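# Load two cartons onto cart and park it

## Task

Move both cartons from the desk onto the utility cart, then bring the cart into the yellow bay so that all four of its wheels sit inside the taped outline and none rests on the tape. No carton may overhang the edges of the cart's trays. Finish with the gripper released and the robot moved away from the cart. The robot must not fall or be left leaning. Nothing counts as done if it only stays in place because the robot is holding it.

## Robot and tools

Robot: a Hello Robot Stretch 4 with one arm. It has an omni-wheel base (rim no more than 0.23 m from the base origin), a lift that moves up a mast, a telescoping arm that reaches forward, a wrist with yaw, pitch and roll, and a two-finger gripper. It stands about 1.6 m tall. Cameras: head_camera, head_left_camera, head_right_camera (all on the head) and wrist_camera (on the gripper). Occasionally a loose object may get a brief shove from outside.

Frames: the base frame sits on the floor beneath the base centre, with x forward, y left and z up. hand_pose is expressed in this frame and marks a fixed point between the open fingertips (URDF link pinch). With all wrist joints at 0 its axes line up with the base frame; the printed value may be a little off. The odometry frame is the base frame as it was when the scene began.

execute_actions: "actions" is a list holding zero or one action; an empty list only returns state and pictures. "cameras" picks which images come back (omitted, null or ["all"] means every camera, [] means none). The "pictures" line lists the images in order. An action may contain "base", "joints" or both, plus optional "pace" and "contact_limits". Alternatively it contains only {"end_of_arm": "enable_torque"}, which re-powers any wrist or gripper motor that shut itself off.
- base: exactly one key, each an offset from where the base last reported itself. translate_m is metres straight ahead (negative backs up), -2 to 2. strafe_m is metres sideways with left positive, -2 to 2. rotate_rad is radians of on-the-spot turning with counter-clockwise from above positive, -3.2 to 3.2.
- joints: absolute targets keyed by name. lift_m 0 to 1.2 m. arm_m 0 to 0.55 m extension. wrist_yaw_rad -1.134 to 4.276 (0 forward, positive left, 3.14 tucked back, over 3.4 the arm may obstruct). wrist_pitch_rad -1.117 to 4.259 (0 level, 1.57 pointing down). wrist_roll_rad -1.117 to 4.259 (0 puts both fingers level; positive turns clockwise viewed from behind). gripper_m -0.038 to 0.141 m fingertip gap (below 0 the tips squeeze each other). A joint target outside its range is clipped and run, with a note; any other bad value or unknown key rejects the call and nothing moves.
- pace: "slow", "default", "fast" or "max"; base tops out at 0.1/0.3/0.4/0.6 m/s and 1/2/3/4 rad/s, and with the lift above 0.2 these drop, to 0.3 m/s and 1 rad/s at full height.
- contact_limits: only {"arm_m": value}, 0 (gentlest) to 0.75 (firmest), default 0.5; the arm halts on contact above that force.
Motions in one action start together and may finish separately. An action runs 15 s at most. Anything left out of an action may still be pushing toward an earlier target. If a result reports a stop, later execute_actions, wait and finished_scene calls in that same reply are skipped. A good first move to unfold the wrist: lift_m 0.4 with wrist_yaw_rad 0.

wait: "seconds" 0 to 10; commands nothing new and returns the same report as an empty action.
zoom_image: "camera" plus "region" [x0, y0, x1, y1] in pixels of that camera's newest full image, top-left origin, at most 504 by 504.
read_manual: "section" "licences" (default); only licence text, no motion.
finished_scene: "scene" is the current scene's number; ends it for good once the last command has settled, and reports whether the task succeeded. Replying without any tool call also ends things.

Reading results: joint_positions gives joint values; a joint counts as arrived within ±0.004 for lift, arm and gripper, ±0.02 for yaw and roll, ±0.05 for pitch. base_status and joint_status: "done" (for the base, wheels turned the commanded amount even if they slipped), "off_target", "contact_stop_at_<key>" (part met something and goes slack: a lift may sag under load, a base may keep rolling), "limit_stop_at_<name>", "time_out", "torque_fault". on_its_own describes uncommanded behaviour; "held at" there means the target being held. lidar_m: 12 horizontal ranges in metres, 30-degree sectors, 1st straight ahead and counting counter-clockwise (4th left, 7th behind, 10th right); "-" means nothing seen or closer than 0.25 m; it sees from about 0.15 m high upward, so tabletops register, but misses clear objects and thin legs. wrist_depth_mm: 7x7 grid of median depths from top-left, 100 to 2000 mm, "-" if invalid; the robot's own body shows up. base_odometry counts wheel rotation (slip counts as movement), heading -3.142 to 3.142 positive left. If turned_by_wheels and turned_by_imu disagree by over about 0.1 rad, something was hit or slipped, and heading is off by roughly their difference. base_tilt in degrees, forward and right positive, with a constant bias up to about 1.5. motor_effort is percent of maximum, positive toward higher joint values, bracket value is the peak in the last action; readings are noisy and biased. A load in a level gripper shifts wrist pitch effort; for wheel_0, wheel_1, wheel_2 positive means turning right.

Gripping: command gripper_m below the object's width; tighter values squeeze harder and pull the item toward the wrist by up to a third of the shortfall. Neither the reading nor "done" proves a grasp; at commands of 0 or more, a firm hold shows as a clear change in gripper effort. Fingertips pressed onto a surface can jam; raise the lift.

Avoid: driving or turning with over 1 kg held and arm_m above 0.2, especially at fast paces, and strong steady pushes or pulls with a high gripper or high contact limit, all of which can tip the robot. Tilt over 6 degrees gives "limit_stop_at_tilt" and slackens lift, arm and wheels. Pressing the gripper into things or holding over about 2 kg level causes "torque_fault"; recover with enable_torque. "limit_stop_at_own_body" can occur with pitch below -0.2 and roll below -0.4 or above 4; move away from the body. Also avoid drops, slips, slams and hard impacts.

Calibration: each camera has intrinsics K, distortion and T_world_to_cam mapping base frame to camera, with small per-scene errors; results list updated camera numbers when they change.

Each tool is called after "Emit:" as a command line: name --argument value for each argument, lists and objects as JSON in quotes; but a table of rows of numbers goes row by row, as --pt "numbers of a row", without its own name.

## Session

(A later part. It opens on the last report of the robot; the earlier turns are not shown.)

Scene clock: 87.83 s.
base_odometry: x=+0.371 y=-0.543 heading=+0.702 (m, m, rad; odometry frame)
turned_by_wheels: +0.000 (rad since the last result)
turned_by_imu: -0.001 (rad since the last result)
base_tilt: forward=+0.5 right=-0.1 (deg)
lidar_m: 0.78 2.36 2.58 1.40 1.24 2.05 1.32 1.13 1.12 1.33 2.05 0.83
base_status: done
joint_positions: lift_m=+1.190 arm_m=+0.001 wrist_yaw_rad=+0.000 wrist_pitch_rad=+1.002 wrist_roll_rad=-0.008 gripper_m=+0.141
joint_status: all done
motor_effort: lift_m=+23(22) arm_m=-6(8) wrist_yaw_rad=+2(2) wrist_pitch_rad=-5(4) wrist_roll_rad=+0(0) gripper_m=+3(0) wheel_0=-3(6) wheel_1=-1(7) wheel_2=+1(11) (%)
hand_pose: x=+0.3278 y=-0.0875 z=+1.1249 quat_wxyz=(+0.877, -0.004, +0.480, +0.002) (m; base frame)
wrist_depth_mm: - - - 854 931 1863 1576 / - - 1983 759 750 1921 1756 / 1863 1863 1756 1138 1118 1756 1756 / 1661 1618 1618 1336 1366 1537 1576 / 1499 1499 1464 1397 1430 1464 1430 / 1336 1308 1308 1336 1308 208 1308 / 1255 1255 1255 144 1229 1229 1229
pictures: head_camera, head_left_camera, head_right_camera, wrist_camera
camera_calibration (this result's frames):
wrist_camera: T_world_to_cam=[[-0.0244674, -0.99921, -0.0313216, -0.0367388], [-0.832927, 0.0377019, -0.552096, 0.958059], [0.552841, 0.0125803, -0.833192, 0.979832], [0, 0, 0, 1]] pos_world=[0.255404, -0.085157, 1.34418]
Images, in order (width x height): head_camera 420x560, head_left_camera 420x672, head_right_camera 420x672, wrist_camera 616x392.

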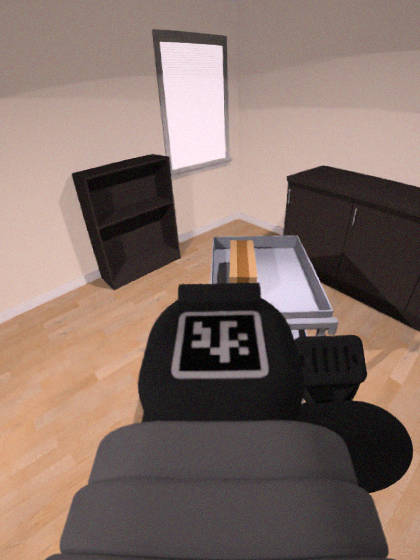

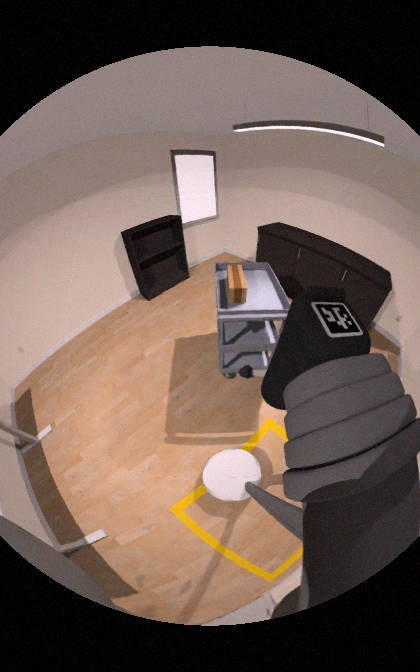

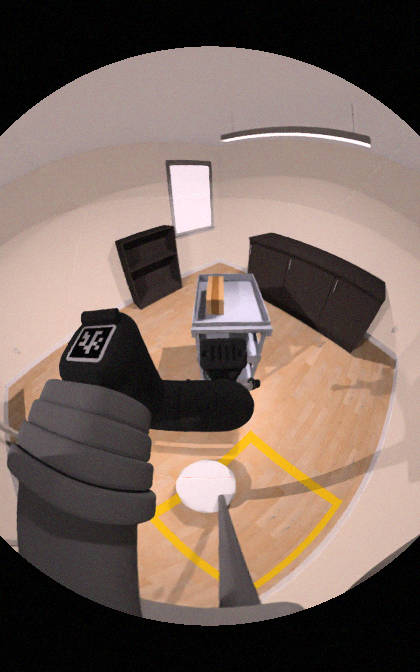

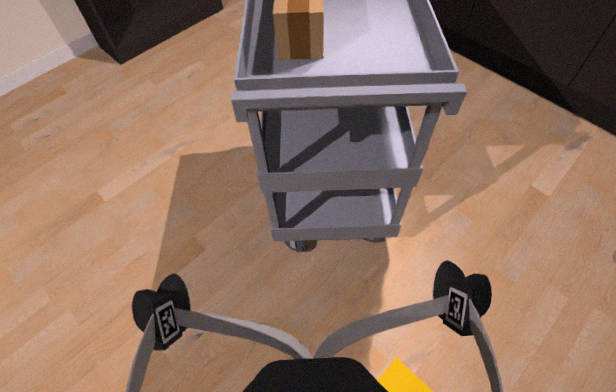

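Emit:
execute_actions --actions '[{"base":{"rotate_rad":2.71},"pace":"fast"}]' --cameras '[]'

Emit:
execute_actions --actions '[{"base":{"strafe_m":-1.524},"pace":"fast"}]' --cameras '[]'

Emit:
execute_actions --actions '[{"base":{"translate_m":0.2},"joints":{"arm_m":0.15},"pace":"fast"}]' --cameras '["wrist_camera","head_right_camera"]'

Scene clock: 98.73 s.
base_odometry: x=+0.371 y=-0.543 heading=-2.872 (m, m, rad; odometry frame)
turned_by_wheels: +2.709 (rad since the last result)
turned_by_imu: +2.702 (rad since the last result)
base_tilt: forward=+0.6 right=-0.1 (deg)
lidar_m: 1.74 1.23 1.14 1.13 1.49 2.07 0.80 0.77 2.37 2.60 1.33 1.22
base_status: done
joint_positions: lift_m=+1.190 arm_m=+0.001 wrist_yaw_rad=+0.000 wrist_pitch_rad=+1.002 wrist_roll_rad=-0.008 gripper_m=+0.141
joint_status: not commanded
motor_effort: lift_m=+22(23) arm_m=-6(6) wrist_yaw_rad=+0(1) wrist_pitch_rad=-6(5) wrist_roll_rad=+0(1) gripper_m=+3(1) wheel_0=-4(3) wheel_1=-2(2) wheel_2=-3(6) (%)
hand_pose: x=+0.3279 y=-0.0874 z=+1.1249 quat_wxyz=(+0.877, -0.004, +0.480, +0.002) (m; base frame)
wrist_depth_mm: 1098 1397 1921 - 1863 1708 1618 / 1118 1430 1921 - 1921 1921 1756 / 1182 1576 1808 1756 1756 1708 1708 / 1255 1576 1576 1618 1576 1576 1537 / 1366 1464 1464 1430 1430 1430 1430 / 1336 1308 1336 1336 1308 208 1281 / 1229 1229 1255 144 1229 1205 1205
pictures: none
No camera images: the call's "cameras" was empty. Leave "cameras" out to get every camera's image.

Scene clock: 105.10 s.
base_odometry: x=-0.034 y=+0.926 heading=-2.872 (m, m, rad; odometry frame)
turned_by_wheels: +0.000 (rad since the last result)
turned_by_imu: -0.007 (rad since the last result)
base_tilt: forward=+0.4 right=-0.1 (deg)
lidar_m: 0.67 0.84 2.52 2.58 1.33 1.42 1.54 1.27 1.15 1.18 1.50 0.63
base_status: done
joint_positions: lift_m=+1.190 arm_m=+0.001 wrist_yaw_rad=+0.000 wrist_pitch_rad=+1.001 wrist_roll_rad=-0.008 gripper_m=+0.141
joint_status: not commanded
motor_effort: lift_m=+22(22) arm_m=-6(6) wrist_yaw_rad=+1(1) wrist_pitch_rad=-4(5) wrist_roll_rad=-1(0) gripper_m=+0(0) wheel_0=+1(11) wheel_1=+1(8) wheel_2=-1(3) (%)
hand_pose: x=+0.3279 y=-0.0874 z=+1.1249 quat_wxyz=(+0.877, -0.004, +0.480, +0.002) (m; base frame)
wrist_depth_mm: 715 707 683 661 597 668 1060 / - 1537 634 597 585 580 1182 / 1863 1756 1808 1756 1098 530 1336 / 1618 1618 1618 1618 1576 1537 1499 / 1499 1464 1464 1464 1430 1430 1397 / 1336 1336 1366 1336 1281 208 1308 / 1281 1229 1229 144 1205 1205 1205
pictures: none
No camera images: the call's "cameras" was empty. Leave "cameras" out to get every camera's image.

Scene clock: 107.17 s.
base_odometry: x=-0.227 y=+0.873 heading=-2.872 (m, m, rad; odometry frame)
turned_by_wheels: +0.000 (rad since the last result)
turned_by_imu: +0.000 (rad since the last result)
base_tilt: forward=+0.5 right=-0.1 (deg)
lidar_m: 0.48 0.59 1.24 2.51 1.47 1.53 1.76 1.37 1.24 1.24 0.52 0.46
base_status: done
joint_positions: lift_m=+1.190 arm_m=+0.149 wrist_yaw_rad=+0.000 wrist_pitch_rad=+1.001 wrist_roll_rad=-0.008 gripper_m=+0.141
joint_status: all done
motor_effort: lift_m=+22(22) arm_m=+6(7) wrist_yaw_rad=+0(2) wrist_pitch_rad=-4(5) wrist_roll_rad=+0(0) gripper_m=+1(0) wheel_0=+1(7) wheel_1=+2(5) wheel_2=+2(10) (%)
hand_pose: x=+0.4754 y=-0.0874 z=+1.1250 quat_wxyz=(+0.877, -0.004, +0.480, +0.002) (m; base frame)
wrist_depth_mm: 699 699 683 661 634 661 654 / 615 609 597 564 410 580 574 / 544 539 525 512 362 504 512 / 484 477 477 473 340 445 459 / 1430 442 433 427 407 418 415 / 1336 1281 402 394 379 208 382 / 1255 1255 1229 144 370 355 355
pictures: head_right_camera, wrist_camera
camera_calibration (this result's frames):
wrist_camera: T_world_to_cam=[[-0.0239429, -0.999222, -0.031332, -0.033284], [-0.832713, 0.0372759, -0.552448, 1.08129], [0.553186, 0.0128634, -0.832958, 0.897919], [0, 0, 0, 1]] pos_world=[0.402893, -0.0851145, 1.34424]
Images, in order (width x height): head_right_camera 420x672, wrist_camera 616x392.

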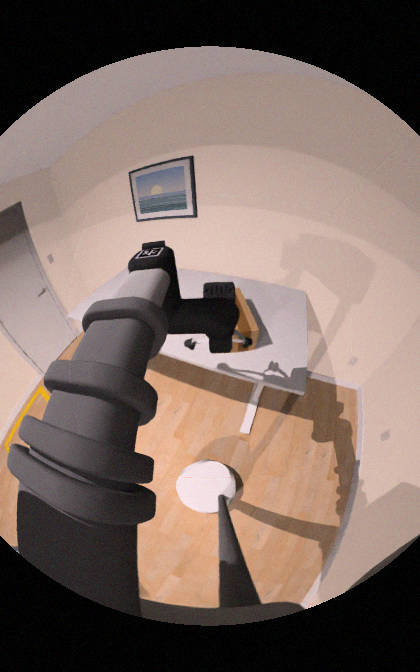

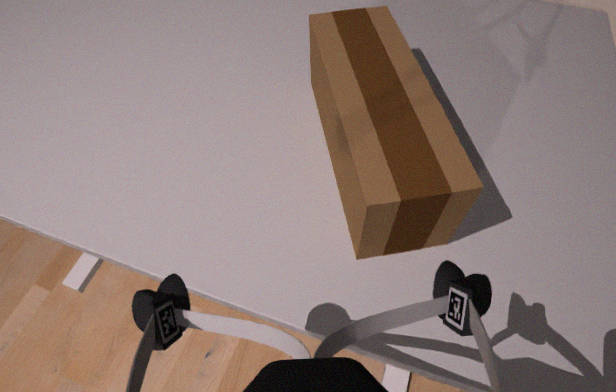

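Emit:
execute_actions --actions '[{"base":{"rotate_rad":0.17},"pace":"fast"}]' --cameras '[]'

Emit:
execute_actions --actions '[{"base":{"strafe_m":-0.195},"pace":"fast"}]' --cameras '[]'

Emit:
execute_actions --actions '[{"joints":{"arm_m":0.355},"pace":"fast"}]' --cameras '["wrist_camera","head_right_camera"]'

Scene clock: 112.40 s.
base_odometry: x=-0.227 y=+0.873 heading=-2.702 (m, m, rad; odometry frame)
turned_by_wheels: +0.170 (rad since the last result)
turned_by_imu: +0.168 (rad since the last result)
base_tilt: forward=+0.6 right=-0.1 (deg)
lidar_m: 0.49 0.73 2.44 2.63 1.46 1.65 1.76 1.27 1.24 1.32 0.46 0.46
base_status: done
joint_positions: lift_m=+1.190 arm_m=+0.149 wrist_yaw_rad=+0.000 wrist_pitch_rad=+1.001 wrist_roll_rad=-0.008 gripper_m=+0.141
joint_status: not commanded
motor_effort: lift_m=+22(22) arm_m=+6(6) wrist_yaw_rad=+0(0) wrist_pitch_rad=-3(4) wrist_roll_rad=+1(1) gripper_m=+0(2) wheel_0=-2(4) wheel_1=-2(4) wheel_2=-1(6) (%)
hand_pose: x=+0.4754 y=-0.0874 z=+1.1250 quat_wxyz=(+0.877, -0.004, +0.480, +0.002) (m; base frame)
wrist_depth_mm: 707 699 683 676 668 466 647 / 615 609 597 585 569 407 574 / 549 539 530 525 508 362 375 / 1618 492 477 473 462 330 322 / 1499 1464 445 427 424 338 338 / 1336 1308 1336 404 382 208 382 / 1229 1229 1229 144 1138 355 355
pictures: none
No camera images: the call's "cameras" was empty. Leave "cameras" out to get every camera's image.

Scene clock: 114.33 s.
base_odometry: x=-0.310 y=+1.049 heading=-2.702 (m, m, rad; odometry frame)
turned_by_wheels: +0.000 (rad since the last result)
turned_by_imu: -0.002 (rad since the last result)
base_tilt: forward=+0.5 right=-0.2 (deg)
lidar_m: 0.39 0.55 2.60 2.77 1.63 1.89 1.54 1.09 1.06 1.13 1.20 0.34
base_status: done
joint_positions: lift_m=+1.190 arm_m=+0.149 wrist_yaw_rad=+0.000 wrist_pitch_rad=+1.001 wrist_roll_rad=-0.008 gripper_m=+0.141
joint_status: not commanded
motor_effort: lift_m=+22(22) arm_m=+6(6) wrist_yaw_rad=-1(0) wrist_pitch_rad=-5(5) wrist_roll_rad=+1(0) gripper_m=+2(1) wheel_0=-1(4) wheel_1=+0(8) wheel_2=+0(1) (%)
hand_pose: x=+0.4754 y=-0.0874 z=+1.1250 quat_wxyz=(+0.877, -0.004, +0.480, +0.002) (m; base frame)
wrist_depth_mm: 707 691 691 477 661 661 647 / 615 609 597 413 585 585 574 / 544 535 530 368 521 512 512 / 484 477 473 329 459 462 459 / 452 436 430 317 418 421 415 / 1366 410 394 392 379 208 382 / 1255 1229 375 144 359 353 355
pictures: none
No camera images: the call's "cameras" was empty. Leave "cameras" out to get every camera's image.

Scene clock: 115.80 s.
base_odometry: x=-0.310 y=+1.049 heading=-2.702 (m, m, rad; odometry frame)
turned_by_wheels: +0.000 (rad since the last result)
turned_by_imu: +0.000 (rad since the last result)
base_tilt: forward=+0.4 right=-0.1 (deg)
lidar_m: 0.40 0.57 2.59 2.80 1.61 1.84 1.54 1.11 1.07 1.14 1.17 0.34
base_status: not commanded
joint_positions: lift_m=+1.190 arm_m=+0.354 wrist_yaw_rad=+0.000 wrist_pitch_rad=+1.001 wrist_roll_rad=-0.008 gripper_m=+0.141
joint_status: all done
motor_effort: lift_m=+22(22) arm_m=+7(8) wrist_yaw_rad=+0(0) wrist_pitch_rad=-4(4) wrist_roll_rad=+0(1) gripper_m=-4(1) wheel_0=+0(0) wheel_1=+0(0) wheel_2=+0(0) (%)
hand_pose: x=+0.6803 y=-0.0874 z=+1.1250 quat_wxyz=(+0.877, -0.004, +0.480, +0.002) (m; base frame)
wrist_depth_mm: 707 699 691 676 647 585 530 / 615 603 597 591 580 580 564 / 539 535 530 525 517 512 508 / 484 480 473 330 449 459 459 / 436 433 430 298 407 418 418 / 397 384 286 273 272 208 382 / 368 364 362 144 259 353 353
pictures: head_right_camera, wrist_camera
camera_calibration (this result's frames):
wrist_camera: T_world_to_cam=[[-0.0239247, -0.999223, -0.0313325, -0.0283865], [-0.832703, 0.0372613, -0.552464, 1.25195], [0.553202, 0.0128731, -0.832947, 0.784538], [0, 0, 0, 1]] pos_world=[0.607813, -0.085113, 1.34425]
Images, in order (width x height): head_right_camera 420x672, wrist_camera 616x392.

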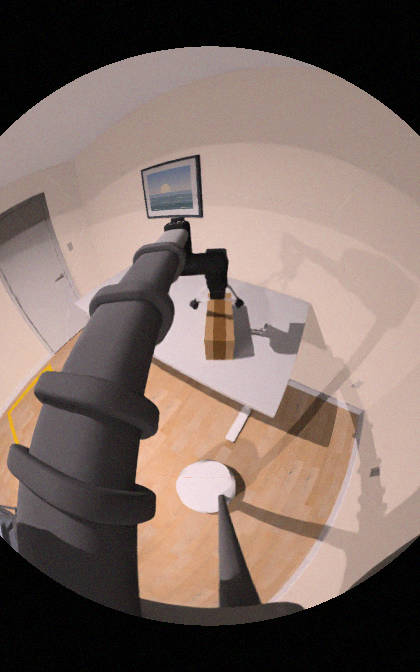

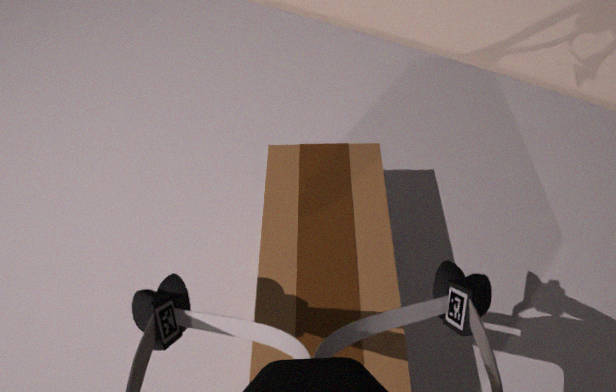

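Emit:
execute_actions --actions '[{"base":{"strafe_m":-0.012},"joints":{"lift_m":1.108}}]' --cameras '["wrist_camera"]'

Emit:
execute_actions --actions '[{"joints":{"gripper_m":0.04}}]' --cameras '[]'

Emit:
execute_actions --actions '[{"joints":{"lift_m":1.19}}]' --cameras '["wrist_camera"]'

Emit:
execute_actions --actions '[{"base":{"translate_m":-0.25},"joints":{"arm_m":0.05}}]' --cameras '[]'

Emit:
execute_actions --actions '[{"base":{"rotate_rad":1.459}}]' --cameras '["head_left_camera"]'

Emit:
execute_actions --actions '[{"base":{"translate_m":1.91}}]' --cameras '[]'

Emit:
execute_actions --actions '[{"base":{"rotate_rad":1.965}}]' --cameras '["wrist_camera","head_right_camera"]'

Scene clock: 127.20 s.
base_odometry: x=-0.315 y=+1.060 heading=-2.702 (m, m, rad; odometry frame)
turned_by_wheels: +0.000 (rad since the last result)
turned_by_imu: -0.001 (rad since the last result)
base_tilt: forward=+0.4 right=-0.1 (deg)
lidar_m: 0.37 0.55 2.60 2.76 1.64 1.88 1.44 1.11 1.05 1.14 1.19 0.34
base_status: done
joint_positions: lift_m=+1.108 arm_m=+0.354 wrist_yaw_rad=+0.000 wrist_pitch_rad=+1.001 wrist_roll_rad=-0.008 gripper_m=+0.141
joint_status: all done
motor_effort: lift_m=+13(17) arm_m=+7(6) wrist_yaw_rad=+0(0) wrist_pitch_rad=-4(4) wrist_roll_rad=+0(0) gripper_m=-1(2) wheel_0=+2(7) wheel_1=+0(10) wheel_2=+0(0) (%)
hand_pose: x=+0.6803 y=-0.0874 z=+1.0437 quat_wxyz=(+0.877, -0.004, +0.480, +0.002) (m; base frame)
wrist_depth_mm: 559 554 544 535 530 525 508 / 488 477 473 291 462 459 455 / 427 427 413 257 397 407 404 / 382 379 362 232 241 364 364 / 347 343 220 210 217 334 330 / 315 304 197 193 192 208 301 / 290 289 181 144 180 281 281
pictures: wrist_camera
camera_calibration (this result's frames):
wrist_camera: T_world_to_cam=[[-0.0239598, -0.999222, -0.0313317, -0.0309154], [-0.832719, 0.0372896, -0.552439, 1.20703], [0.553177, 0.0128542, -0.832964, 0.716879], [0, 0, 0, 1]] pos_world=[0.607813, -0.0851159, 1.26298]
Images, in order (width x height): wrist_camera 616x392.

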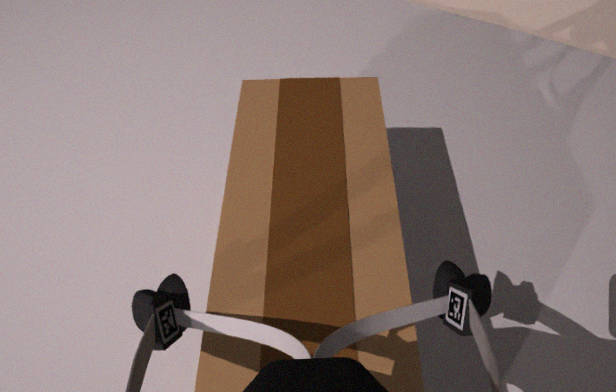

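Scene clock: 129.20 s.
base_odometry: x=-0.315 y=+1.060 heading=-2.702 (m, m, rad; odometry frame)
turned_by_wheels: +0.000 (rad since the last result)
turned_by_imu: -0.001 (rad since the last result)
base_tilt: forward=+0.6 right=-0.1 (deg)
lidar_m: 0.39 0.55 2.61 2.80 1.63 1.90 1.49 1.11 1.06 1.12 1.18 0.34
base_status: not commanded
joint_positions: lift_m=+1.108 arm_m=+0.354 wrist_yaw_rad=+0.000 wrist_pitch_rad=+1.012 wrist_roll_rad=-0.008 gripper_m=+0.041
joint_status: all done
on_its_own: wrist_pitch_rad is at rest, and its effort (-36) is outside its rest range (-23 to +23)
motor_effort: lift_m=+19(19) arm_m=+5(6) wrist_yaw_rad=-1(4) wrist_pitch_rad=-36(37) wrist_roll_rad=+1(0) gripper_m=-37(40) wheel_0=+2(3) wheel_1=-1(0) wheel_2=+0(0) (%)
hand_pose: x=+0.6779 y=-0.0874 z=+1.0415 quat_wxyz=(+0.875, -0.004, +0.485, +0.002) (m; base frame)
wrist_depth_mm: 530 521 517 508 504 500 492 / 466 462 452 273 439 436 433 / 415 410 387 240 377 394 389 / 370 368 226 215 222 355 351 / 336 336 200 193 196 324 322 / 309 307 181 176 176 177 296 / 286 170 161 164 158 272 272
pictures: none
No camera images: the call's "cameras" was empty. Leave "cameras" out to get every camera's image.

Scene clock: 130.53 s.
base_odometry: x=-0.315 y=+1.060 heading=-2.702 (m, m, rad; odometry frame)
turned_by_wheels: +0.000 (rad since the last result)
turned_by_imu: +0.000 (rad since the last result)
base_tilt: forward=+0.6 right=-0.2 (deg)
lidar_m: 0.37 0.53 2.59 2.78 1.66 1.86 1.50 1.10 1.06 1.12 1.19 0.35
base_status: not commanded
joint_positions: lift_m=+1.189 arm_m=+0.354 wrist_yaw_rad=+0.000 wrist_pitch_rad=+1.013 wrist_roll_rad=-0.008 gripper_m=+0.041
joint_status: all done
on_its_own: wrist_pitch_rad is at rest, and its effort (-38) is outside its rest range (-23 to +23)
motor_effort: lift_m=+29(31) arm_m=+5(5) wrist_yaw_rad=-1(0) wrist_pitch_rad=-38(39) wrist_roll_rad=+0(0) gripper_m=-38(41) wheel_0=+2(2) wheel_1=+0(0) wheel_2=+0(0) (%)
hand_pose: x=+0.6777 y=-0.0874 z=+1.1226 quat_wxyz=(+0.875, -0.004, +0.485, +0.002) (m; base frame)
wrist_depth_mm: 668 661 654 634 627 591 535 / 585 574 574 278 554 554 549 / 517 512 488 241 477 492 492 / 469 466 228 216 224 449 442 / 427 424 200 194 196 410 404 / 389 387 180 176 175 178 373 / 359 170 160 163 157 342 345
pictures: wrist_camera
camera_calibration (this result's frames):
wrist_camera: T_world_to_cam=[[-0.0242758, -0.999223, -0.0310505, -0.0286013], [-0.839032, 0.0372515, -0.542805, 1.24191], [0.54354, 0.0128753, -0.839284, 0.797663], [0, 0, 0, 1]] pos_world=[0.607747, -0.0851123, 1.34269]
Images, in order (width x height): wrist_camera 616x392.

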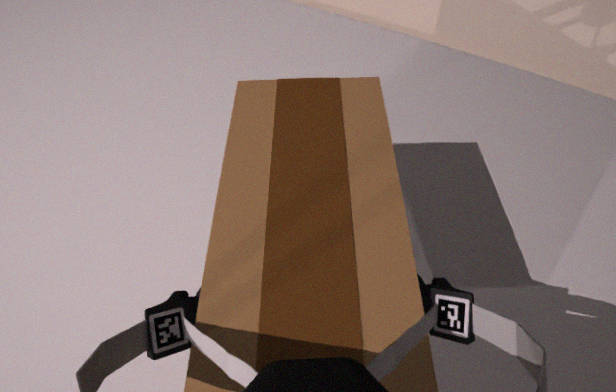

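Scene clock: 132.83 s.
base_odometry: x=-0.089 y=+1.167 heading=-2.703 (m, m, rad; odometry frame)
turned_by_wheels: +0.000 (rad since the last result)
turned_by_imu: -0.001 (rad since the last result)
base_tilt: forward=+0.5 right=-0.1 (deg)
lidar_m: 0.25 0.88 2.76 2.92 1.54 2.27 1.35 0.95 0.92 0.97 1.38 0.25
base_status: done
joint_positions: lift_m=+1.189 arm_m=+0.051 wrist_yaw_rad=+0.000 wrist_pitch_rad=+1.013 wrist_roll_rad=-0.008 gripper_m=+0.041
joint_status: all done
on_its_own: wrist_pitch_rad is at rest, and its effort (-38) is outside its rest range (-23 to +23)
motor_effort: lift_m=+29(29) arm_m=-7(8) wrist_yaw_rad=+2(3) wrist_pitch_rad=-38(45) wrist_roll_rad=+0(1) gripper_m=-37(39) wheel_0=-1(6) wheel_1=-2(8) wheel_2=+0(10) (%)
hand_pose: x=+0.3748 y=-0.0875 z=+1.1226 quat_wxyz=(+0.874, -0.004, +0.485, +0.002) (m; base frame)
wrist_depth_mm: 699 668 654 654 634 634 931 / - 1537 580 278 564 574 1060 / 1808 1756 1661 243 484 1229 1160 / 1576 1618 228 216 224 1464 1336 / 1464 1499 200 194 197 1397 1366 / 1336 1336 180 176 176 178 1281 / 1229 171 160 164 157 1182 1182
pictures: none
No camera images: the call's "cameras" was empty. Leave "cameras" out to get every camera's image.

Scene clock: 135.53 s.
base_odometry: x=-0.089 y=+1.167 heading=-1.244 (m, m, rad; odometry frame)
turned_by_wheels: +1.458 (rad since the last result)
turned_by_imu: +1.455 (rad since the last result)
base_tilt: forward=+0.5 right=+0.0 (deg)
lidar_m: 0.25 1.54 1.71 1.47 0.99 0.95 0.97 1.28 0.58 0.58 0.73 0.25
base_status: done
joint_positions: lift_m=+1.189 arm_m=+0.051 wrist_yaw_rad=+0.000 wrist_pitch_rad=+1.013 wrist_roll_rad=-0.008 gripper_m=+0.041
joint_status: not commanded
on_its_own: wrist_pitch_rad is at rest, and its effort (-37) is outside its rest range (-23 to +23)
motor_effort: lift_m=+29(29) arm_m=-6(6) wrist_yaw_rad=+0(3) wrist_pitch_rad=-37(39) wrist_roll_rad=+0(1) gripper_m=-35(39) wheel_0=-2(10) wheel_1=-2(6) wheel_2=-3(7) (%)
hand_pose: x=+0.3748 y=-0.0874 z=+1.1226 quat_wxyz=(+0.875, -0.004, +0.485, +0.002) (m; base frame)
wrist_depth_mm: 1464 - - - - - - / 1336 1983 1983 277 1921 1921 1921 / 1576 1708 1661 243 1618 1708 1661 / 1618 1618 227 216 224 1537 1537 / 1464 1464 199 194 196 1397 1397 / 1366 1336 180 176 175 178 1281 / 1255 171 160 164 157 1182 1182
pictures: head_left_camera
Images, in order (width x height): head_left_camera 420x672.

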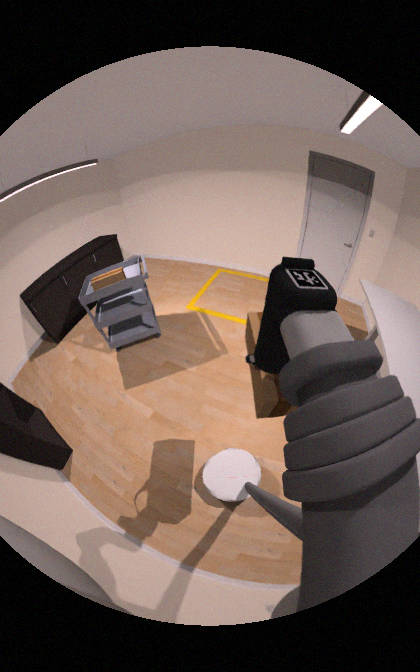

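Scene clock: 143.37 s.
base_odometry: x=+0.525 y=-0.642 heading=-1.244 (m, m, rad; odometry frame)
turned_by_wheels: +0.000 (rad since the last result)
turned_by_imu: -0.004 (rad since the last result)
base_tilt: forward=+0.5 right=-0.2 (deg)
lidar_m: 0.25 1.42 1.91 0.74 0.73 2.43 2.75 1.48 1.39 1.59 1.12 0.25
base_status: done
joint_positions: lift_m=+1.189 arm_m=+0.051 wrist_yaw_rad=+0.000 wrist_pitch_rad=+1.013 wrist_roll_rad=-0.008 gripper_m=+0.041
joint_status: not commanded
on_its_own: wrist_pitch_rad is at rest, and its effort (-37) is outside its rest range (-23 to +23)
motor_effort: lift_m=+29(29) arm_m=-6(6) wrist_yaw_rad=+0(2) wrist_pitch_rad=-37(40) wrist_roll_rad=+1(1) gripper_m=-40(37) wheel_0=+2(4) wheel_1=+2(6) wheel_2=+2(11) (%)
hand_pose: x=+0.3748 y=-0.0874 z=+1.1226 quat_wxyz=(+0.874, -0.004, +0.485, +0.002) (m; base frame)
wrist_depth_mm: 1397 1205 1025 904 809 741 683 / 1756 1464 1205 278 917 842 759 / 1808 1708 1430 242 1008 960 878 / 1618 1618 228 215 225 1160 1008 / 1499 1464 199 194 197 1366 1205 / 1336 1336 180 176 175 178 1281 / 1255 171 160 163 157 1182 1182
pictures: none
No camera images: the call's "cameras" was empty. Leave "cameras" out to get every camera's image.

Scene clock: 146.57 s.
base_odometry: x=+0.525 y=-0.642 heading=+0.721 (m, m, rad; odometry frame)
turned_by_wheels: +1.965 (rad since the last result)
turned_by_imu: +1.960 (rad since the last result)
base_tilt: forward=+0.5 right=-0.1 (deg)
lidar_m: 0.26 0.79 2.66 1.59 1.41 1.97 1.22 1.04 1.05 1.25 1.88 0.25
base_status: done
joint_positions: lift_m=+1.189 arm_m=+0.051 wrist_yaw_rad=+0.000 wrist_pitch_rad=+1.013 wrist_roll_rad=-0.008 gripper_m=+0.041
joint_status: not commanded
on_its_own: wrist_pitch_rad is at rest, and its effort (-37) is outside its rest range (-23 to +23)
motor_effort: lift_m=+29(29) arm_m=-6(6) wrist_yaw_rad=-1(3) wrist_pitch_rad=-37(37) wrist_roll_rad=+0(0) gripper_m=-37(37) wheel_0=-1(4) wheel_1=-1(1) wheel_2=-2(7) (%)
hand_pose: x=+0.3748 y=-0.0874 z=+1.1226 quat_wxyz=(+0.874, -0.004, +0.485, +0.002) (m; base frame)
wrist_depth_mm: - - 768 904 - 1708 1464 / - 1921 798 279 1808 1863 1618 / 1808 1756 647 243 1661 1708 1618 / 1618 1576 228 215 225 1576 1537 / 1499 1464 200 193 197 1397 1397 / 1366 1336 181 176 176 178 1281 / 1255 171 160 164 157 1205 1182
pictures: head_right_camera, wrist_camera
camera_calibration (this result's frames):
wrist_camera: T_world_to_cam=[[-0.0243869, -0.99922, -0.031058, -0.0359198], [-0.839046, 0.0373485, -0.542778, 0.987716], [0.543514, 0.0128224, -0.839302, 0.96236], [0, 0, 0, 1]] pos_world=[0.304806, -0.0851213, 1.34271]
Images, in order (width x height): head_right_camera 420x672, wrist_camera 616x392.

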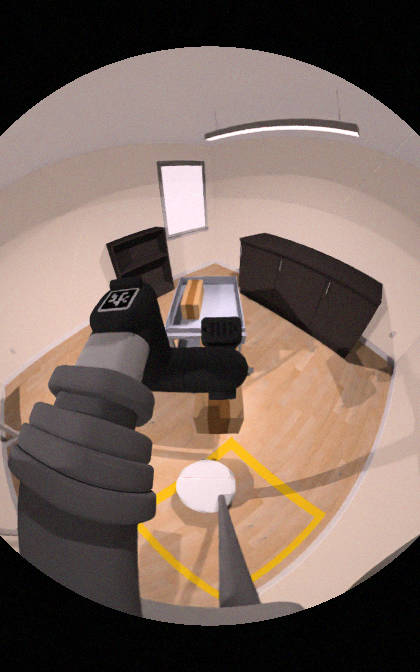

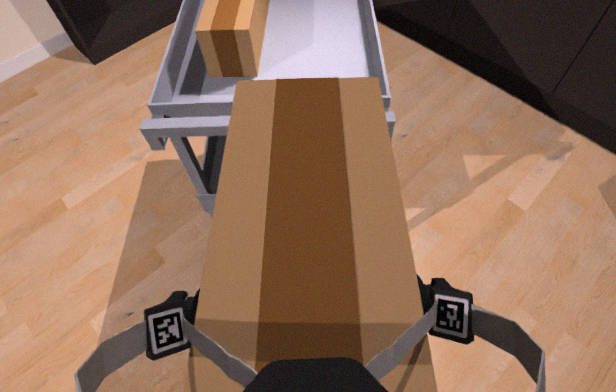

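Emit:
execute_actions --actions '[{"base":{"translate_m":0.4}}]' --cameras '[]'

Emit:
execute_actions --actions '[{"joints":{"arm_m":0.39,"lift_m":1.12}}]' --cameras '["wrist_camera","head_right_camera"]'

Scene clock: 152.50 s.
base_odometry: x=+0.825 y=-0.378 heading=+0.721 (m, m, rad; odometry frame)
turned_by_wheels: +0.000 (rad since the last result)
turned_by_imu: -0.002 (rad since the last result)
base_tilt: forward=+0.5 right=-0.1 (deg)
lidar_m: 0.25 0.36 2.35 1.90 1.67 1.67 1.56 1.34 1.36 1.66 1.61 0.25
base_status: done
joint_positions: lift_m=+1.189 arm_m=+0.051 wrist_yaw_rad=+0.000 wrist_pitch_rad=+1.013 wrist_roll_rad=-0.008 gripper_m=+0.041
joint_status: not commanded
on_its_own: wrist_pitch_rad is at rest, and its effort (-37) is outside its rest range (-23 to +23)
motor_effort: lift_m=+29(29) arm_m=-6(6) wrist_yaw_rad=-1(0) wrist_pitch_rad=-37(40) wrist_roll_rad=+0(0) gripper_m=-34(37) wheel_0=+1(7) wheel_1=+1(5) wheel_2=+2(10) (%)
hand_pose: x=+0.3748 y=-0.0874 z=+1.1226 quat_wxyz=(+0.874, -0.004, +0.485, +0.002) (m; base frame)
wrist_depth_mm: 1808 - - - 1708 1464 1255 / 1921 1921 627 278 1808 1576 1336 / 1808 1756 544 243 654 1708 1499 / 1618 634 228 215 224 1576 1537 / 1464 585 200 194 197 1397 1397 / 1336 508 181 176 175 177 1281 / 1255 171 160 164 157 1182 1182
pictures: none
No camera images: the call's "cameras" was empty. Leave "cameras" out to get every camera's image.

Scene clock: 154.63 s.
base_odometry: x=+0.825 y=-0.378 heading=+0.721 (m, m, rad; odometry frame)
turned_by_wheels: +0.000 (rad since the last result)
turned_by_imu: -0.001 (rad since the last result)
base_tilt: forward=+0.5 right=-0.1 (deg)
lidar_m: 0.33 0.35 2.35 1.92 1.67 1.67 1.53 1.33 1.34 1.63 1.61 0.35
base_status: not commanded
joint_positions: lift_m=+1.120 arm_m=+0.389 wrist_yaw_rad=+0.000 wrist_pitch_rad=+1.013 wrist_roll_rad=-0.008 gripper_m=+0.041
joint_status: all done
on_its_own: wrist_pitch_rad is at rest, and its effort (-38) is outside its rest range (-23 to +23)
motor_effort: lift_m=+20(32) arm_m=+6(8) wrist_yaw_rad=-1(1) wrist_pitch_rad=-38(43) wrist_roll_rad=+0(1) gripper_m=-38(37) wheel_0=+1(1) wheel_1=+0(0) wheel_2=+2(3) (%)
hand_pose: x=+0.7126 y=-0.0874 z=+1.0533 quat_wxyz=(+0.875, -0.004, +0.485, +0.002) (m; base frame)
wrist_depth_mm: 1618 1808 - - 1537 1255 1042 / 1661 1808 1863 278 1661 1336 1138 / 1618 1618 549 243 535 1576 1229 / 1499 535 228 216 224 1464 1397 / 1397 402 200 194 197 1336 1308 / 1255 359 180 176 175 178 1229 / 433 171 160 164 157 418 1118
pictures: head_right_camera, wrist_camera
camera_calibration (this result's frames):
wrist_camera: T_world_to_cam=[[-0.0241562, -0.999226, -0.0310587, -0.0299628], [-0.839048, 0.0371552, -0.542788, 1.23352], [0.543522, 0.012948, -0.839295, 0.720653], [0, 0, 0, 1]] pos_world=[0.642564, -0.0851022, 1.27345]
Images, in order (width x height): head_right_camera 420x672, wrist_camera 616x392.

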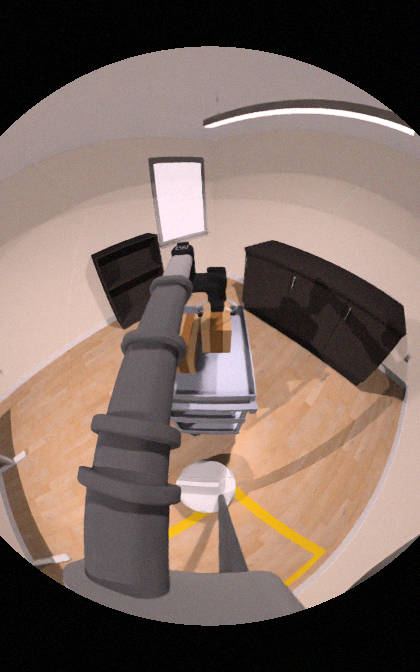

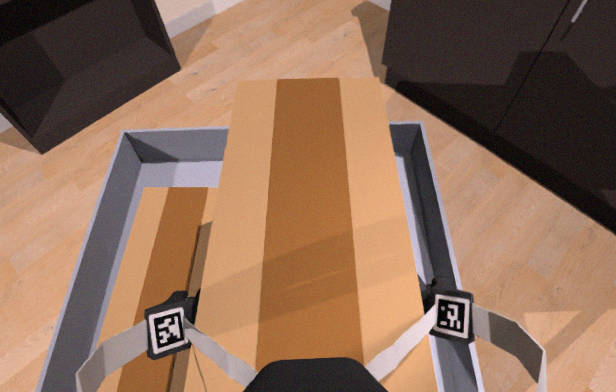

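Emit:
execute_actions --actions '[{"base":{"strafe_m":-0.03},"joints":{"arm_m":0.375,"lift_m":1.03},"pace":"slow"}]' --cameras '["wrist_camera"]'

Emit:
execute_actions --actions '[{"joints":{"lift_m":0.955},"pace":"slow"}]' --cameras '["wrist_camera"]'

Emit:
execute_actions --actions '[{"joints":{"gripper_m":0.125}}]' --cameras '["wrist_camera"]'

Emit:
execute_actions --actions '[{"joints":{"lift_m":1.1}}]' --cameras '[]'

Emit:
execute_actions --actions '[{"base":{"translate_m":-0.15},"joints":{"arm_m":0,"wrist_roll_rad":1.57,"wrist_pitch_rad":0}}]'

Scene clock: 161.33 s.
base_odometry: x=+0.845 y=-0.400 heading=+0.721 (m, m, rad; odometry frame)
turned_by_wheels: +0.000 (rad since the last result)
turned_by_imu: -0.002 (rad since the last result)
base_tilt: forward=+0.5 right=-0.1 (deg)
lidar_m: 0.31 0.35 2.40 1.95 1.66 1.78 1.51 1.30 1.33 1.60 1.60 0.32
base_status: done
joint_positions: lift_m=+1.030 arm_m=+0.376 wrist_yaw_rad=+0.000 wrist_pitch_rad=+1.013 wrist_roll_rad=-0.008 gripper_m=+0.041
joint_status: all done
on_its_own: wrist_pitch_rad is at rest, and its effort (-38) is outside its rest range (-23 to +23)
motor_effort: lift_m=+19(19) arm_m=-6(7) wrist_yaw_rad=+0(2) wrist_pitch_rad=-38(38) wrist_roll_rad=+0(0) gripper_m=-36(38) wheel_0=+1(6) wheel_1=-2(9) wheel_2=+0(2) (%)
hand_pose: x=+0.6998 y=-0.0874 z=+0.9634 quat_wxyz=(+0.874, -0.004, +0.485, +0.002) (m; base frame)
wrist_depth_mm: 1661 1756 1983 1921 1464 1205 1042 / 1618 517 500 278 488 1336 1098 / 466 355 351 241 397 1430 1205 / 377 320 228 215 224 1366 1336 / 293 296 200 193 197 1229 1229 / 267 266 180 176 175 177 1138 / 249 171 160 164 157 329 1042
pictures: wrist_camera
camera_calibration (this result's frames):
wrist_camera: T_world_to_cam=[[-0.0244407, -0.999219, -0.0310546, -0.032912], [-0.839129, 0.0373898, -0.542646, 1.17393], [0.543384, 0.0127961, -0.839387, 0.652236], [0, 0, 0, 1]] pos_world=[0.629858, -0.0851253, 1.18348]
Images, in order (width x height): wrist_camera 616x392.

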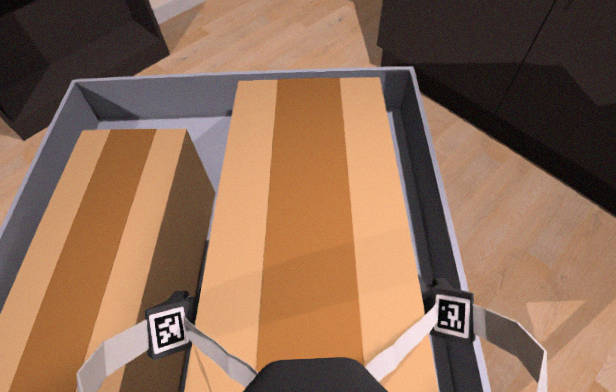

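Scene clock: 162.83 s.
base_odometry: x=+0.845 y=-0.400 heading=+0.721 (m, m, rad; odometry frame)
turned_by_wheels: +0.000 (rad since the last result)
turned_by_imu: +0.000 (rad since the last result)
base_tilt: forward=+0.5 right=-0.1 (deg)
lidar_m: 0.30 0.34 2.38 1.94 1.67 1.81 1.53 1.32 1.32 1.62 1.59 0.34
base_status: not commanded
joint_positions: lift_m=+0.955 arm_m=+0.376 wrist_yaw_rad=+0.000 wrist_pitch_rad=+1.013 wrist_roll_rad=-0.008 gripper_m=+0.041
joint_status: all done
on_its_own: wrist_pitch_rad is at rest, and its effort (-38) is outside its rest range (-23 to +23)
motor_effort: lift_m=+20(22) arm_m=-7(7) wrist_yaw_rad=+0(0) wrist_pitch_rad=-38(39) wrist_roll_rad=-1(0) gripper_m=-38(42) wheel_0=+1(1) wheel_1=-3(3) wheel_2=+0(0) (%)
hand_pose: x=+0.6998 y=-0.0874 z=+0.8884 quat_wxyz=(+0.874, -0.004, +0.485, +0.002) (m; base frame)
wrist_depth_mm: 1537 433 445 430 433 1205 1042 / 290 291 455 277 424 1308 1118 / 256 266 349 242 377 1397 1255 / 232 256 228 216 224 349 1255 / 209 255 200 193 197 315 1160 / 194 224 180 176 175 178 1060 / 180 171 161 164 157 270 976
pictures: wrist_camera
camera_calibration (this result's frames):
wrist_camera: T_world_to_cam=[[-0.0244536, -0.999219, -0.0310537, -0.0352352], [-0.839144, 0.0373997, -0.542622, 1.1332], [0.54336, 0.0127895, -0.839403, 0.58932], [0, 0, 0, 1]] pos_world=[0.629848, -0.0851263, 1.10848]
Images, in order (width x height): wrist_camera 616x392.

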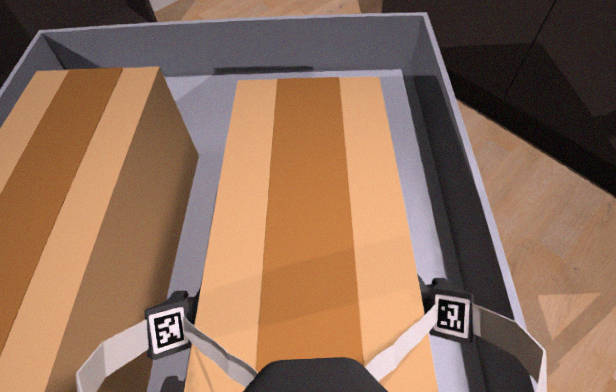

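Scene clock: 164.60 s.
base_odometry: x=+0.845 y=-0.400 heading=+0.721 (m, m, rad; odometry frame)
turned_by_wheels: +0.000 (rad since the last result)
turned_by_imu: -0.001 (rad since the last result)
base_tilt: forward=+0.6 right=-0.1 (deg)
lidar_m: 0.34 0.36 2.39 1.94 1.68 1.77 1.51 1.32 1.34 1.62 1.60 0.35
base_status: not commanded
joint_positions: lift_m=+0.955 arm_m=+0.376 wrist_yaw_rad=+0.000 wrist_pitch_rad=+1.002 wrist_roll_rad=-0.008 gripper_m=+0.125
joint_status: all done
motor_effort: lift_m=+19(19) arm_m=-6(7) wrist_yaw_rad=+2(3) wrist_pitch_rad=-6(37) wrist_roll_rad=-1(0) gripper_m=+3(38) wheel_0=+1(1) wheel_1=-2(3) wheel_2=+0(0) (%)
hand_pose: x=+0.7023 y=-0.0875 z=+0.8901 quat_wxyz=(+0.877, -0.004, +0.480, +0.002) (m; base frame)
wrist_depth_mm: 1576 1708 1921 1863 1281 1205 1008 / 399 303 462 449 445 1281 1118 / 270 274 404 260 379 1430 1205 / 241 256 349 236 355 1255 1308 / 219 256 224 213 220 319 1160 / 200 225 197 196 195 238 1078 / 187 238 185 142 181 251 991
pictures: wrist_camera
camera_calibration (this result's frames):
wrist_camera: T_world_to_cam=[[-0.0245615, -0.999207, -0.0313282, -0.0348698], [-0.832985, 0.0377826, -0.552005, 1.14031], [0.552751, 0.0125379, -0.833252, 0.577318], [0, 0, 0, 1]] pos_world=[0.629891, -0.0851643, 1.10942]
Images, in order (width x height): wrist_camera 616x392.

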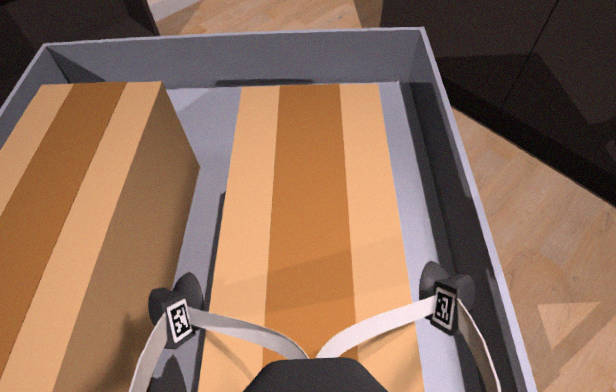

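Scene clock: 166.27 s.
base_odometry: x=+0.845 y=-0.400 heading=+0.721 (m, m, rad; odometry frame)
turned_by_wheels: +0.000 (rad since the last result)
turned_by_imu: -0.001 (rad since the last result)
base_tilt: forward=+0.5 right=-0.1 (deg)
lidar_m: 0.33 0.35 2.38 1.94 1.67 1.80 1.48 1.32 1.34 1.59 1.59 0.34
base_status: not commanded
joint_positions: lift_m=+1.100 arm_m=+0.376 wrist_yaw_rad=+0.000 wrist_pitch_rad=+1.002 wrist_roll_rad=-0.008 gripper_m=+0.125
joint_status: all done
motor_effort: lift_m=+23(25) arm_m=-5(6) wrist_yaw_rad=+1(2) wrist_pitch_rad=-6(6) wrist_roll_rad=-1(0) gripper_m=+1(1) wheel_0=+1(1) wheel_1=-3(3) wheel_2=+0(0) (%)
hand_pose: x=+0.7024 y=-0.0875 z=+1.0348 quat_wxyz=(+0.877, -0.004, +0.480, +0.002) (m; base frame)
wrist_depth_mm: 1618 1863 - - 1464 1205 1025 / 1708 1808 1921 1863 1708 1308 1098 / 1661 585 591 585 574 1499 1229 / 1499 421 539 407 544 1464 1397 / 917 377 484 370 484 1336 1336 / 418 340 336 338 338 1182 1229 / 370 315 410 142 410 1098 1138
pictures: none
No camera images: the call's "cameras" was empty. Leave "cameras" out to get every camera's image.

Scene clock: 168.50 s.
base_odometry: x=+0.732 y=-0.500 heading=+0.721 (m, m, rad; odometry frame)
turned_by_wheels: +0.000 (rad since the last result)
turned_by_imu: -0.001 (rad since the last result)
base_tilt: forward=+0.5 right=-0.1 (deg)
lidar_m: 0.48 0.52 2.49 1.78 1.55 2.23 1.36 1.17 1.21 1.45 1.69 0.51
base_status: done
joint_positions: lift_m=+1.100 arm_m=+0.002 wrist_yaw_rad=+0.000 wrist_pitch_rad=+0.003 wrist_roll_rad=+1.570 gripper_m=+0.125
joint_status: all done
motor_effort: lift_m=+23(23) arm_m=-7(7) wrist_yaw_rad=+0(1) wrist_pitch_rad=-7(13) wrist_roll_rad=+0(4) gripper_m=+1(1) wheel_0=-2(1) wheel_1=-1(5) wheel_2=-2(8) (%)
hand_pose: x=+0.4610 y=-0.0875 z=+1.2771 quat_wxyz=(+0.707, +0.707, +0.001, -0.001) (m; base frame)
wrist_depth_mm: 1618 - - - 1499 1499 1537 / 1618 - - - 1756 1708 1708 / 1430 - - - - 1863 1499 / 1430 - - - - 904 574 / 1576 - - - - 866 539 / 1537 - - - - 621 585 / 1499 - - 141 - - 525
pictures: head_camera, head_left_camera, head_right_camera, wrist_camera
camera_calibration (this result's frames):
wrist_camera: T_world_to_cam=[[0.010843, 0.0444196, -0.998954, 1.28205], [0.0163888, 0.998871, 0.0445938, 0.0835213], [0.999807, -0.0168552, 0.0101027, -0.252491], [0, 0, 0, 1]] pos_world=[0.237172, -0.144631, 1.27954]
Images, in order (width x height): head_camera 420x560, head_left_camera 420x672, head_right_camera 420x672, wrist_camera 616x392.

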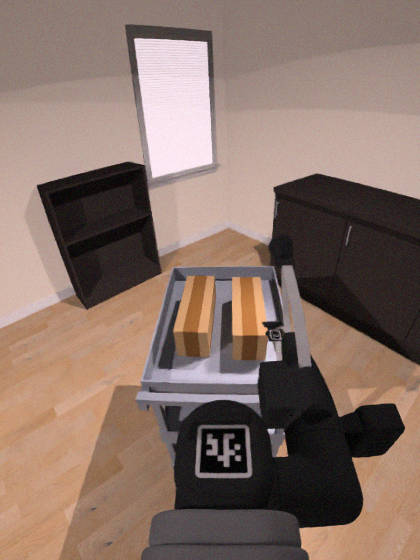

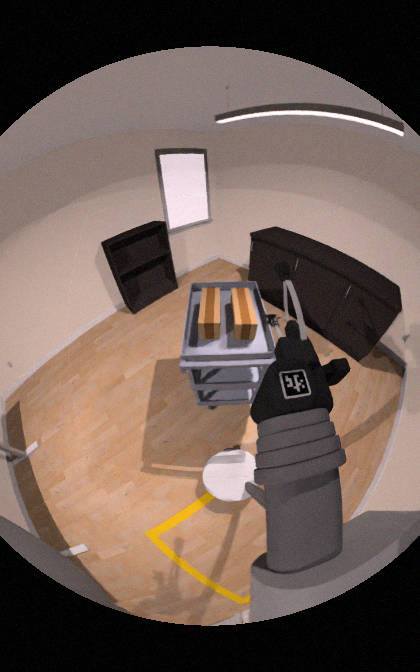

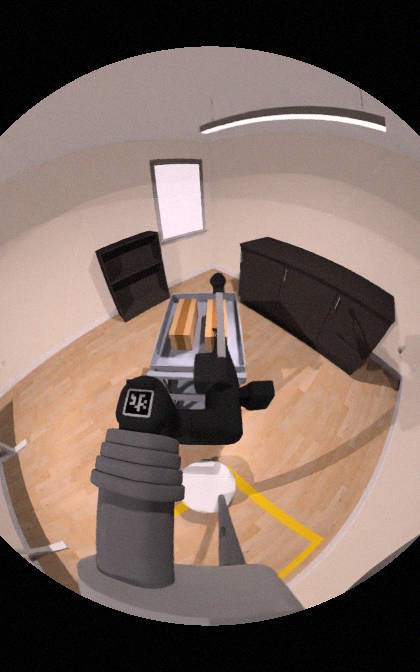

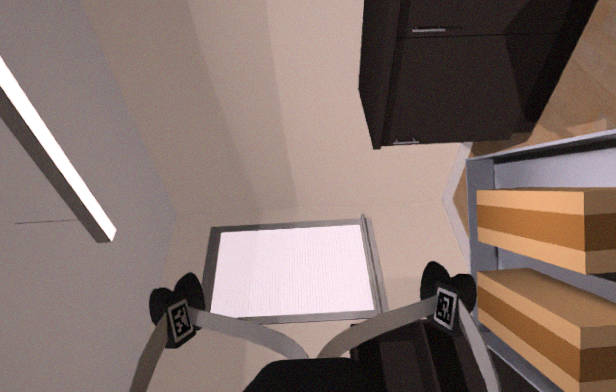

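Emit:
execute_actions --actions '[{"base":{"translate_m":-0.12}}]' --cameras '[]'

Emit:
execute_actions --actions '[{"base":{"strafe_m":0.115},"joints":{"lift_m":0.65,"gripper_m":0.09},"pace":"fast"}]'

Scene clock: 176.93 s.
base_odometry: x=+0.642 y=-0.579 heading=+0.721 (m, m, rad; odometry frame)
turned_by_wheels: +0.000 (rad since the last result)
turned_by_imu: -0.001 (rad since the last result)
base_tilt: forward=+0.5 right=-0.1 (deg)
lidar_m: 0.58 0.62 2.60 1.70 1.49 2.13 1.28 1.11 1.12 1.38 1.79 0.63
base_status: done
joint_positions: lift_m=+1.100 arm_m=+0.002 wrist_yaw_rad=+0.000 wrist_pitch_rad=+0.003 wrist_roll_rad=+1.570 gripper_m=+0.125
joint_status: not commanded
motor_effort: lift_m=+23(23) arm_m=-7(7) wrist_yaw_rad=+1(1) wrist_pitch_rad=-8(8) wrist_roll_rad=+0(1) gripper_m=+4(1) wheel_0=-1(9) wheel_1=+0(6) wheel_2=+0(9) (%)
hand_pose: x=+0.4609 y=-0.0875 z=+1.2771 quat_wxyz=(+0.707, +0.707, +0.001, -0.001) (m; base frame)
wrist_depth_mm: 1618 - - - 1576 1576 1618 / 1618 - - - 1808 1808 1756 / 1397 - - - - - 1537 / 1537 - - - - 854 585 / 1537 - - - - 809 591 / 1537 - - - - 621 609 / 1537 - - 141 - - 597
pictures: none
No camera images: the call's "cameras" was empty. Leave "cameras" out to get every camera's image.

Scene clock: 179.13 s.
base_odometry: x=+0.566 y=-0.492 heading=+0.721 (m, m, rad; odometry frame)
turned_by_wheels: +0.000 (rad since the last result)
turned_by_imu: +0.000 (rad since the last result)
base_tilt: forward=+0.5 right=-0.1 (deg)
lidar_m: 0.61 2.25 2.53 1.61 1.40 2.22 1.36 1.19 1.18 1.45 1.87 0.64
base_status: done
joint_positions: lift_m=+0.650 arm_m=+0.002 wrist_yaw_rad=+0.000 wrist_pitch_rad=+0.002 wrist_roll_rad=+1.570 gripper_m=+0.090
joint_status: all done
motor_effort: lift_m=+14(22) arm_m=-7(7) wrist_yaw_rad=+0(2) wrist_pitch_rad=-8(8) wrist_roll_rad=+0(0) gripper_m=+0(3) wheel_0=+1(7) wheel_1=-1(8) wheel_2=+0(1) (%)
hand_pose: x=+0.4609 y=-0.0874 z=+0.8279 quat_wxyz=(+0.707, +0.707, +0.001, -0.001) (m; base frame)
wrist_depth_mm: - - - 1576 1661 1499 1060 / - - - 445 1863 609 449 / - - - 445 1042 715 445 / - - - 442 - 723 445 / - - - 449 - 741 449 / - - 196 449 196 691 449 / - - - 144 - 504 445
pictures: head_camera, head_left_camera, head_right_camera, wrist_camera
camera_calibration (this result's frames):
wrist_camera: T_world_to_cam=[[0.0109343, 0.0444315, -0.998953, 0.833274], [0.0161987, 0.998873, 0.0446053, 0.103578], [0.999809, -0.0166695, 0.0102022, -0.24799], [0, 0, 0, 1]] pos_world=[0.237154, -0.144619, 0.830311]
Images, in order (width x height): head_camera 420x560, head_left_camera 420x672, head_right_camera 420x672, wrist_camera 616x392.

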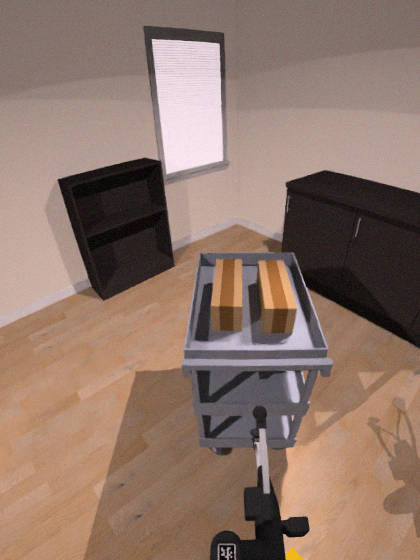

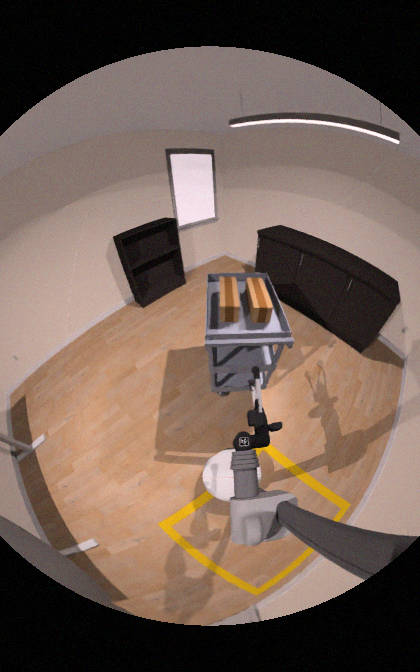

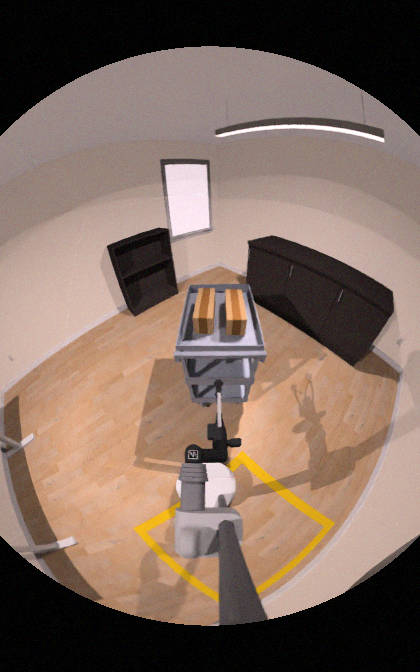

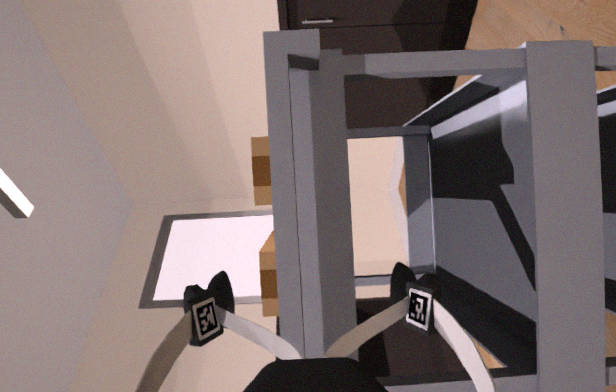

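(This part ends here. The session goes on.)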